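# Unload four cartons from pallet onto taped table area

## Task

Transfer each of the four cartons from the pallet to the table so that every carton lies flat, stays fully inside the blue tape outline, rests directly on the table rather than on another carton, and keeps the face that was on top at the start facing up. A carton only counts if it stays there without the robot holding it. Finish by releasing everything and moving the tool away.

## Robot and tools

Robot: one six-joint arm carrying a vacuum tool. Joint ranges in rad from base outward: waist and shoulder -6.283 to 6.283, elbow -2.792 to 2.792, forearm roll, wrist pitch and wrist roll -6.283 to 6.283. The elbow never quite straightens. Load limits in N m: waist 306, shoulder 306, elbow 144, the three wrist joints 40.5 each.

Tool: the reference point is the cup point, the centre of the four suction cup rims when nothing is touching them. The cups point along the cup point's +z axis. In the cup point's own axes the cups sit at x = -35 and +35 mm; channel a's pair is at y = -70 mm, channel b's at y = +70 mm. The tool body reaches 148 mm to either side along its y axis. Each cup is 36 mm wide.

Frame: the scene frame has its origin on the table surface under the arm base, +z up, and +y to the left when facing along +x. Positions are in metres; orientations are quaternions written w first (qw, qx, qy, qz). The base can be slightly tilted, and the reported cup point position gets less accurate at long reach.

execute_actions: takes "actions", a list holding zero or one item, and optional "pictures" (true/false; images come by default). An empty list just reports the state. An item with "rows" is a motion: 1 to 15 rows, each exactly 9 numbers in this order: x, y, z, qw, qx, qy, qz, suction_a, suction_b. The first seven are an absolute target pose for the cup point in the scene frame, not an offset. "steps" (1 to 15, default 15) sets how many 1/30 s control steps run; one row per step, with the last row reused if rows run out. An item with only "steps" (up to 300) is a wait, counted from the previous result, so thinking time eats into it. A call is rejected outright, sending nothing, if the target lies over 0.6 m from the last reported position along any of the cup point's axes. Each step the commanded pose is trimmed to within 70 mm and 16 degrees of the measured pose, so distant targets need several calls; after a call the arm only continues to the last trimmed pose. Repeat the desired quaternion in every row, since the reported one can drift. Position wins over orientation if both cannot be met.

Suction values: one per channel, range -1 to 1. 1 means full vacuum (about 75 kPa under ambient), fractions ask for part of that, and 0.01 or less switches the channel off. Settings persist until changed. In move they are applied at the start.

move: "target" is one 9-number row as above (absolute pose plus suction). "speed" is optional, 0.002 to 0.5 m/s, default 0.25; rotation is capped at twice that in rad/s. It drives the cup point in a straight line, taking 0.5 to 10 s (longer paths stop early). It ignores obstacles, may lag, deviate or overshoot the speed, especially near full extension. The result adds a "move:" line: done (settled near target), or off_target, moving, held, fault, plus limits such as paced (pose trimmed) or held (some steps blocked; the arm may then jump faster), and the remaining distance.

wait: "seconds" from 0 to 10; nothing new is commanded.

zoom_image: "camera" is cam_head_left or cam_head_right; "region" is [x0, y0, x1, y1] in image pixels from the top-left, at most 504 by 504. It gives a closer look at the latest image.

finished_scene: "scene" is the current scene number (1 or 2). It is final and reports success. Answering without any tool call ends everything.

Cameras: cam_head_left and cam_head_right, both 896x504, mounted high behind the table around x -0.4 to -0.5, y 1.26 to 1.34, z 0.97, looking down at the work area. Calibration (K, distortion, world-to-camera transforms) is supplied and may be a few degrees or millimetres off.

Result contents: the cup point pose and its linear (m/s) and angular (rad/s) velocity; suction_measured_a and suction_measured_b; part_present_a and part_present_b, which switch to 1 at a reading of 0.54 and back to 0 below 0.49. A "pose unreachable" line and HELD marks on steps show the clearance check (which treats the base mount as part of the arm) changed or blocked commands. "Hand target" shows where the controller is currently heading. MOTOR HOT warns of heating from carrying loads; OVER-TEMPERATURE FAULT means brakes are on until it cools.

Gripping: switch a channel on and press both of its cups flat onto a smooth, sealed part of a carton so each rim touches all round; seams, holes, gaps or carton edges under a cup leak. Both channels share one pump: if a channel is on with a cup over nothing, the other channel loses vacuum. On a tight seal the reading ends at most 0.17 under the command (0.27 with both on); near 0 means no seal. Under vacuum the cups compress, so a held carton sits up to about 12 mm nearer the tool. Vacuum can lift a carton even without moving. To release, set the carton down on its support, switch both channels off, then lift at least 15 mm. A cup sealed to the table pins the tool; switch that channel off.

Faults: a joint reaching its load limit, or 144 N of external force on the arm, tool or load, halts the arm for 10 s, drops the rest of the call, and lets it yield. The arm is stiff, so aiming even slightly below a firm surface can trip this. Approach contacts slowly and stop at contact.

Avoid: knocking or dropping anything off the table (this ends the scene), dropping cartons, slamming, hard collisions and strong pushes. Loose objects may occasionally get nudged by outside forces, so check placements before finishing. The simulation keeps running while you compose each reply.

Each tool is called after "Emit:" in YAML: its name, and indented under it one key for each argument.

## Session

Emit:
execute_actions:
  actions: []

Emit:
zoom_image:
  camera: "cam_head_left"
  region: [380,150,632,402]

Emit:
zoom_image:
  camera: "cam_head_left"
  region: [270,160,522,412]

Scene clock: 0.00 s of 9400.00 s.
end_effector_position=(+0.6486, +0.0254, +0.4685) suction_measured_a=0.00 part_present_a=0 suction_measured_b=0.00 part_present_b=0 end_effector_quat_wxyz=(+0.002, +0.693, +0.721, +0.001) end_effector_velocity=(-0.000, -0.001, -0.000) end_effector_angular_velocity=(-0.001, -0.000, +0.000)
Joint positions: [-0.053  0.152  1.527  0.     1.462  1.517]
Joint velocities: [-0.001 -0.     0.    -0.001 -0.    -0.001]
Hand target: +0.649, +0.025, +0.468; +0.002, +0.693, +0.721, +0.001

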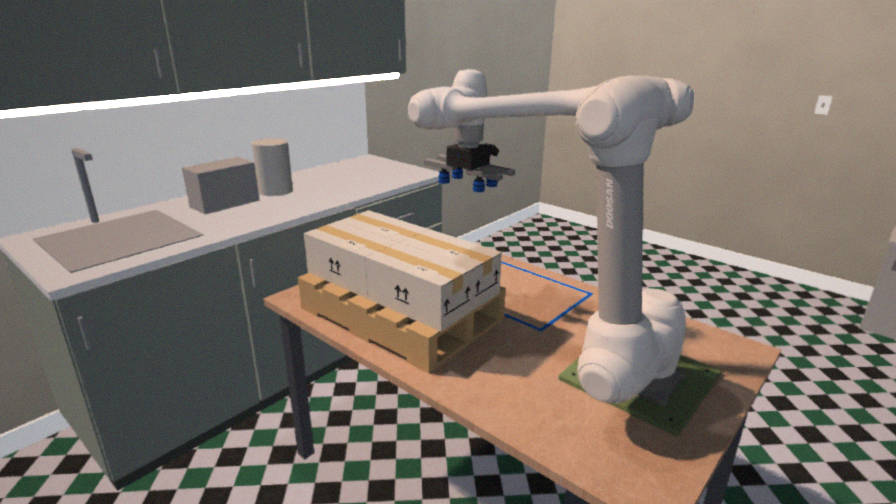

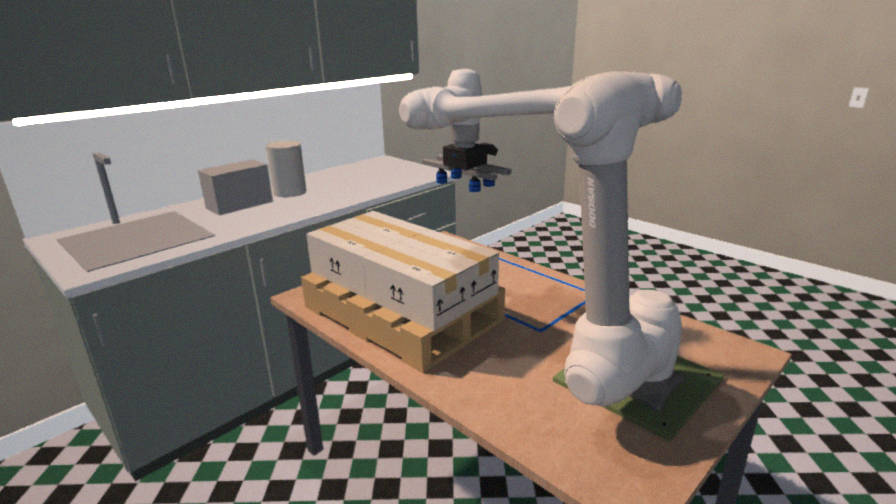

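Region (380, 150, 632, 402) of cam_head_left's 896x504 image, scaled by 2.000, with more detail than that image has.

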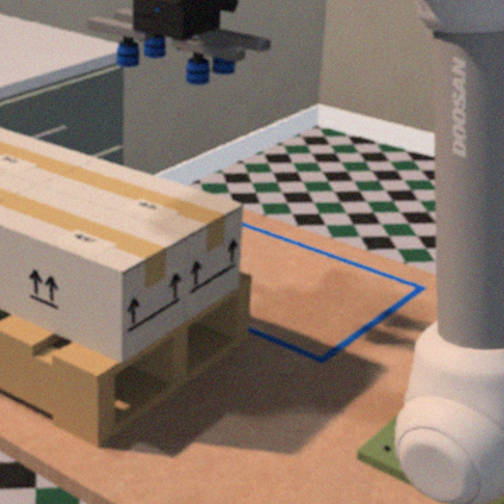

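Region (270, 160, 522, 412) of cam_head_left's 896x504 image, scaled by 2.000, with more detail than that image has.

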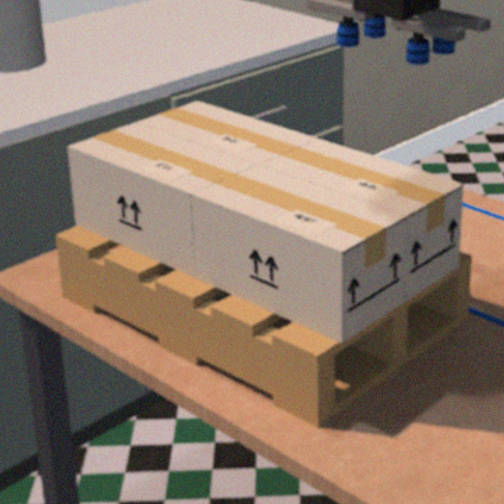

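Emit:
move:
  target: [0.96,0.13,0.305,0,0.692,0.722,0,0,0]
  speed: 0.4

Emit:
move:
  target: [0.96,0.13,0.27,0,0.692,0.722,0,1,1]
  speed: 0.04

Emit:
zoom_image:
  camera: "cam_head_left"
  region: [300,170,468,290]

Scene clock: 24.30 s of 9400.00 s.
end_effector_position=(+0.9598, +0.1301, +0.3047) suction_measured_a=0.00 part_present_a=0 suction_measured_b=0.00 part_present_b=0 end_effector_quat_wxyz=(+0.000, +0.692, +0.722, +0.000) end_effector_velocity=(+0.001, -0.002, -0.000) end_effector_angular_velocity=(-0.000, +0.001, -0.002)
Joint positions: [0.06  0.735 0.966 0.001 1.445 1.627]
Joint velocities: [-0.002  0.002 -0.003 -0.     0.002 -0.   ]
Hand target: +0.960, +0.130, +0.305; -0.000, +0.692, +0.722, +0.000
Off the commanded pose: 0.000 m, 0 deg.
After step 90, 19.80 s passed at rest.
move: done

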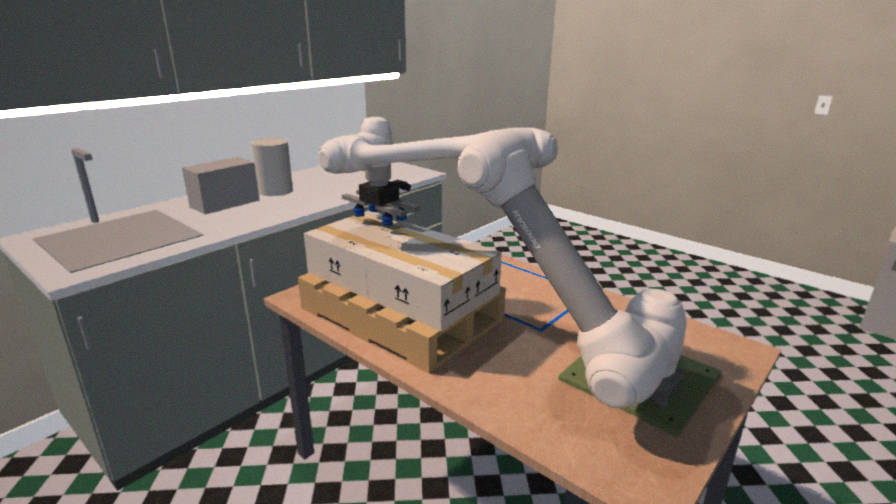

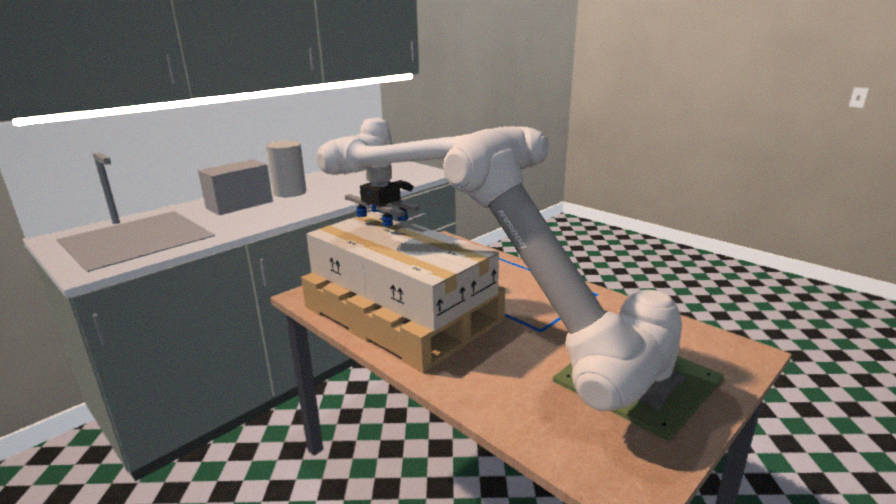

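Scene clock: 25.47 s of 9400.00 s.
end_effector_position=(+0.9600, +0.1300, +0.2698) suction_measured_a=0.36 part_present_a=0 suction_measured_b=0.36 part_present_b=0 end_effector_quat_wxyz=(-0.000, +0.692, +0.722, -0.000) end_effector_velocity=(+0.001, -0.002, +0.001) end_effector_angular_velocity=(-0.000, -0.003, -0.002)
Joint positions: [0.06  0.746 1.01  0.001 1.39  1.627]
Joint velocities: [-0.002 -0.    -0.001 -0.001 -0.002  0.   ]
Hand target: +0.960, +0.130, +0.270; -0.000, +0.692, +0.722, -0.000
Off the commanded pose: 0.000 m, 0 deg.
move: done

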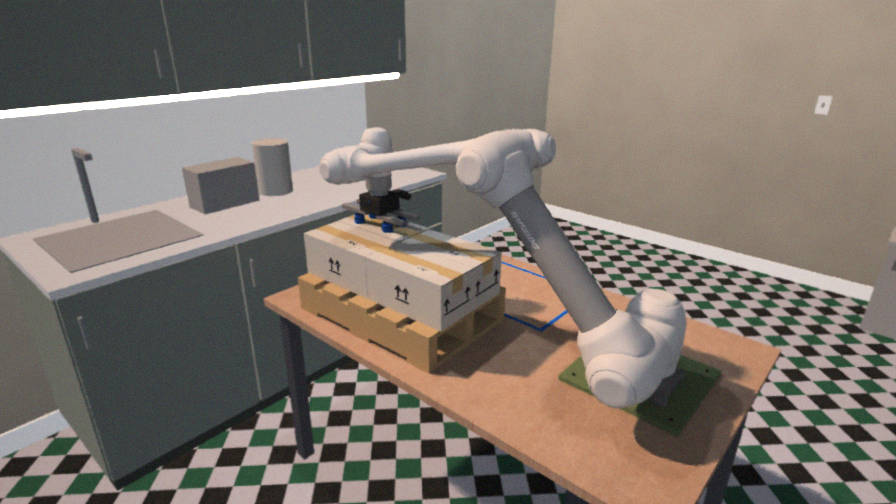

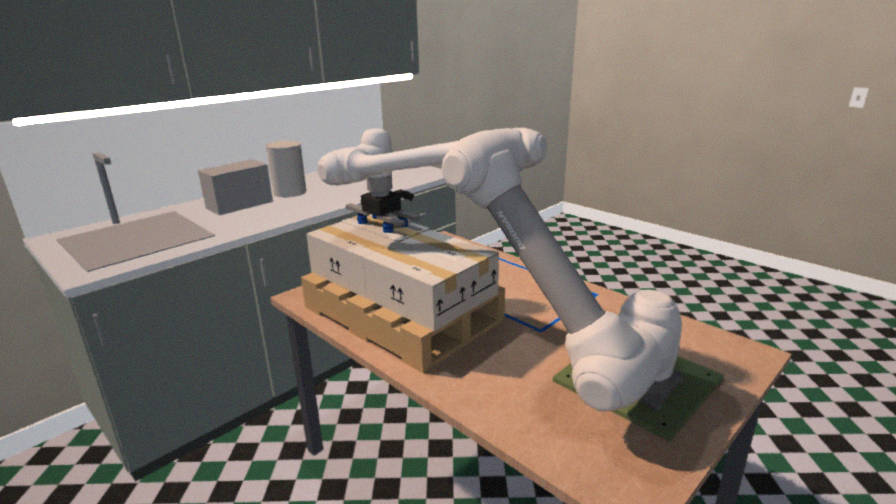

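Region (300, 170, 468, 290) of cam_head_left's 896x504 image, scaled by 3.000, with more detail than that image has; it fills the top 360 rows of this view, and the rest is white.

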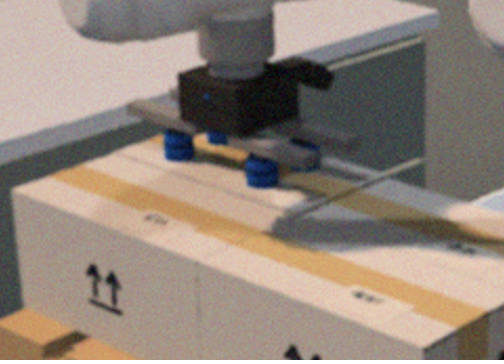

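Emit:
move:
  target: [0.97,0.125,0.31,0,0.692,0.722,0,1,1]
  speed: 0.1

Emit:
move:
  target: [0.99,-0.11,0.31,0,0.692,0.722,0,1,1]
  speed: 0.3

Emit:
move:
  target: [0.48,-0.213,0.30,0,0.003,1,0,1,1]
  speed: 0.5

Emit:
move:
  target: [0.48,-0.213,0.155,0,0.003,1,0,1,1]
  speed: 0.2

Emit:
zoom_image:
  camera: "cam_head_left"
  region: [400,190,620,350]

Scene clock: 36.60 s of 9400.00 s.
end_effector_position=(+0.9700, +0.1250, +0.3099) suction_measured_a=0.81 part_present_a=1 suction_measured_b=0.81 part_present_b=1 end_effector_quat_wxyz=(-0.000, +0.692, +0.722, +0.000) end_effector_velocity=(-0.000, +0.001, +0.002) end_effector_angular_velocity=(+0.000, -0.001, +0.002)
Joint positions: [0.054 0.752 0.926 0.001 1.467 1.621]
Joint velocities: [ 0.001 -0.001 -0.002  0.     0.002 -0.001]
Hand target: +0.970, +0.125, +0.310; +0.000, +0.692, +0.722, -0.000
Off the commanded pose: 0.000 m, 0 deg.
move: done

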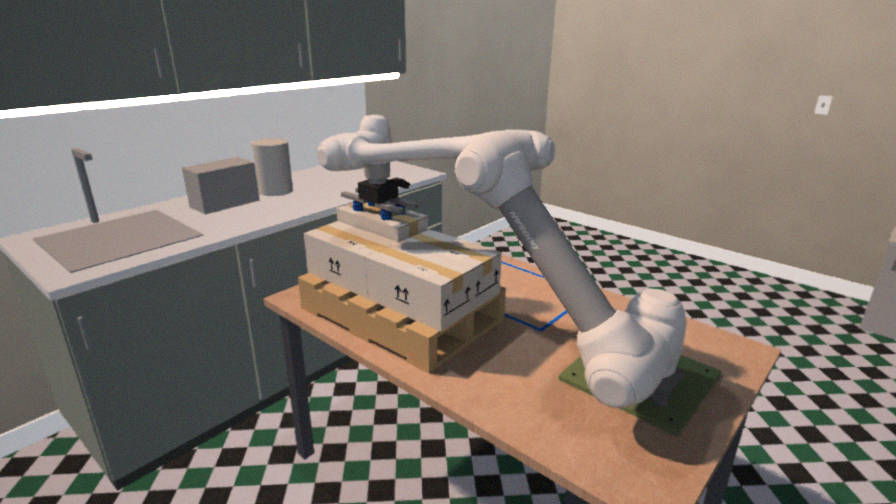

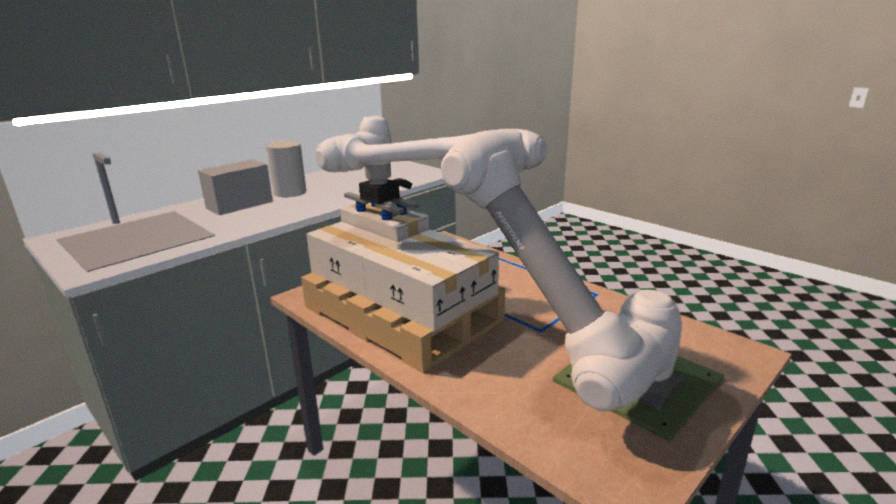

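Scene clock: 37.87 s of 9400.00 s.
end_effector_position=(+0.9900, -0.1100, +0.3100) suction_measured_a=0.81 part_present_a=1 suction_measured_b=0.81 part_present_b=1 end_effector_quat_wxyz=(+0.000, +0.692, +0.722, -0.000) end_effector_velocity=(+0.001, -0.001, +0.001) end_effector_angular_velocity=(-0.001, -0.002, +0.000)
Joint positions: [-0.184  0.79   0.859  0.     1.496  1.383]
Joint velocities: [-0.001  0.001 -0.003 -0.001  0.001 -0.001]
Hand target: +0.990, -0.110, +0.310; +0.000, +0.692, +0.722, -0.000
Off the commanded pose: 0.000 m, 0 deg.
move: done

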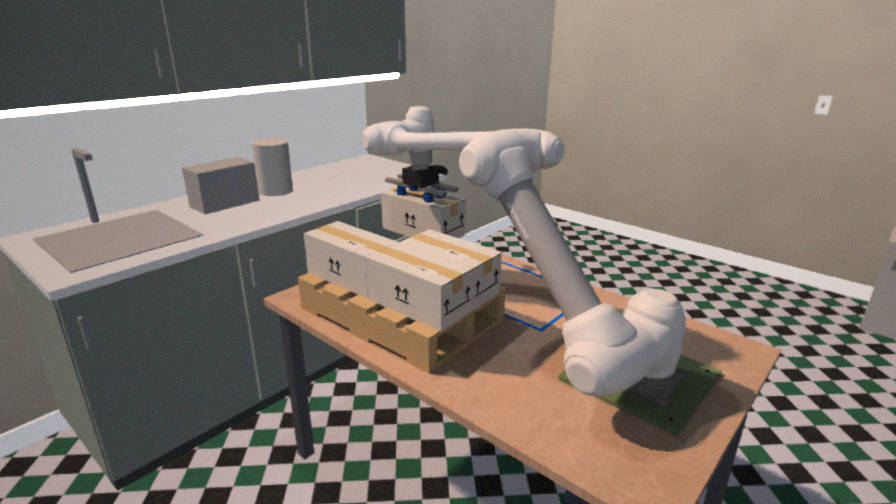

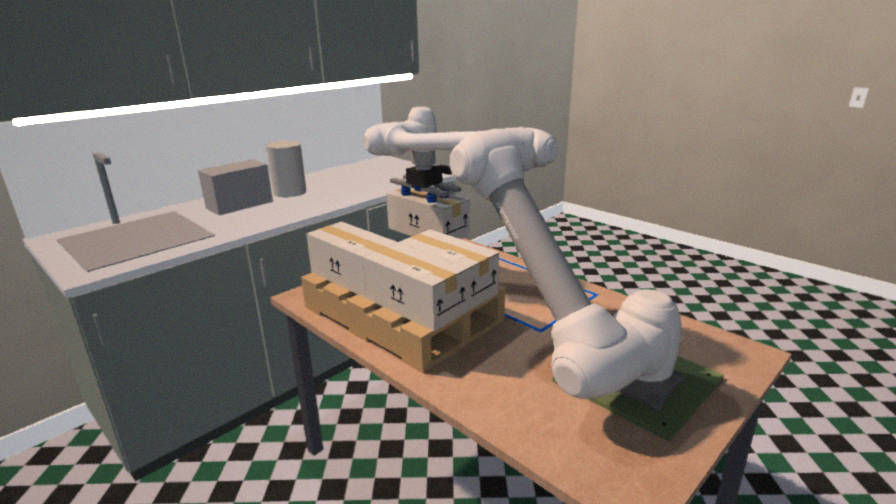

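Scene clock: 39.97 s of 9400.00 s.
end_effector_position=(+0.4803, -0.2133, +0.3005) suction_measured_a=0.81 part_present_a=1 suction_measured_b=0.81 part_present_b=1 end_effector_quat_wxyz=(+0.000, +0.003, +1.000, -0.000) end_effector_velocity=(-0.000, +0.001, +0.001) end_effector_angular_velocity=(+0.001, -0.002, +0.006)
Joint positions: [-0.521  0.031  1.973 -0.002  1.141 -0.476]
Joint velocities: [-0.    -0.002  0.001  0.003  0.    -0.007]
Hand target: +0.480, -0.213, +0.300; -0.000, +0.003, +1.000, -0.000
Off the commanded pose: 0.001 m, 0 deg.
move: done

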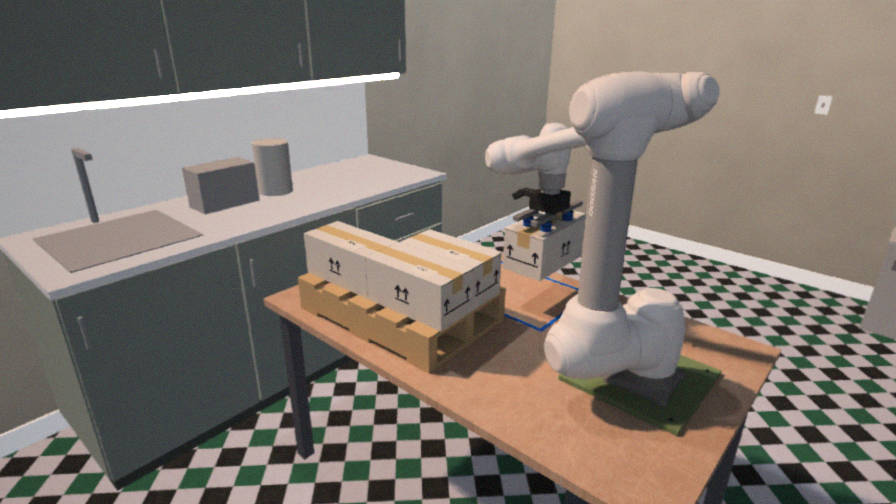

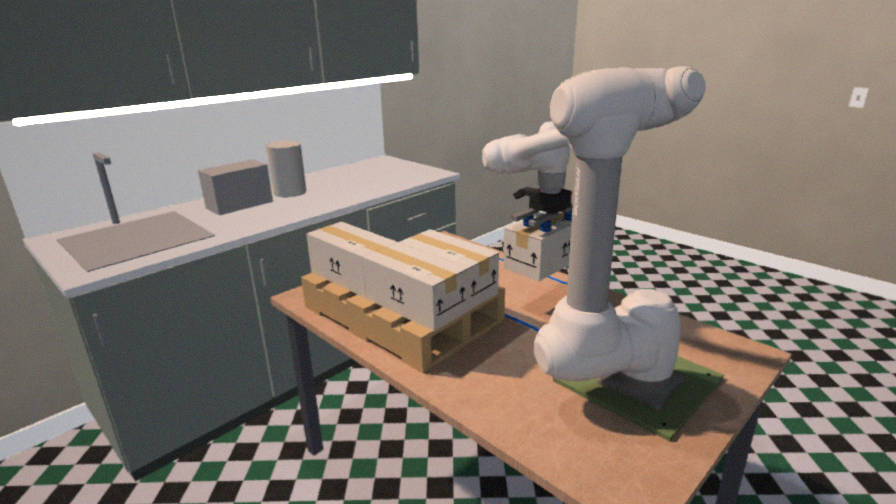

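Scene clock: 41.13 s of 9400.00 s.
end_effector_position=(+0.4800, -0.2130, +0.1550) suction_measured_a=0.81 part_present_a=1 suction_measured_b=0.81 part_present_b=1 end_effector_quat_wxyz=(+0.000, +0.003, +1.000, -0.000) end_effector_velocity=(-0.001, +0.000, -0.002) end_effector_angular_velocity=(+0.001, +0.001, -0.000)
Joint positions: [-0.521  0.174  2.123 -0.002  0.849 -0.475]
Joint velocities: [-0.001  0.001  0.002  0.001 -0.003 -0.001]
Hand target: +0.480, -0.213, +0.155; -0.000, +0.003, +1.000, -0.000
Off the commanded pose: 0.000 m, 0 deg.
move: done

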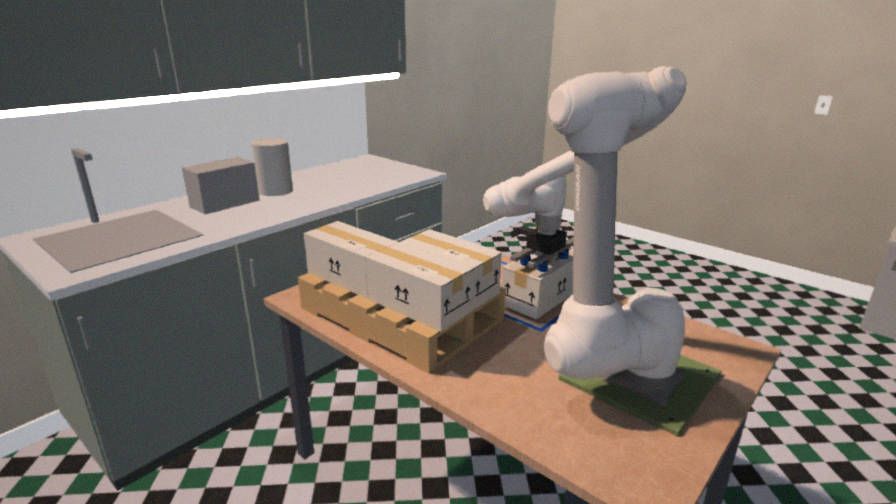

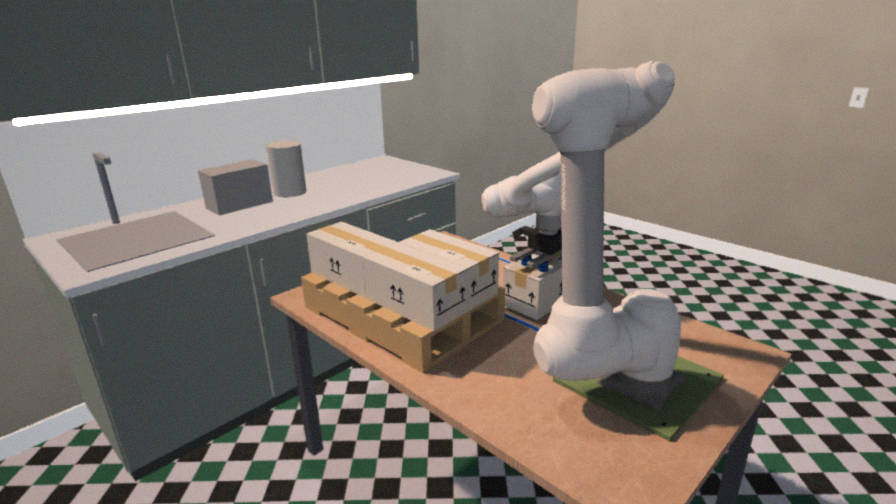

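Region (400, 190, 620, 350) of cam_head_left's 896x504 image, scaled by 2.291, with more detail than that image has; it fills the top 367 rows of this view, and the rest is white.

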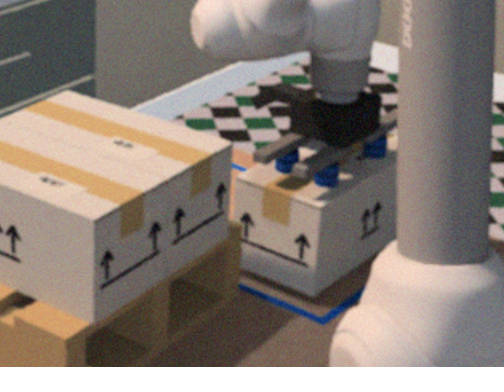

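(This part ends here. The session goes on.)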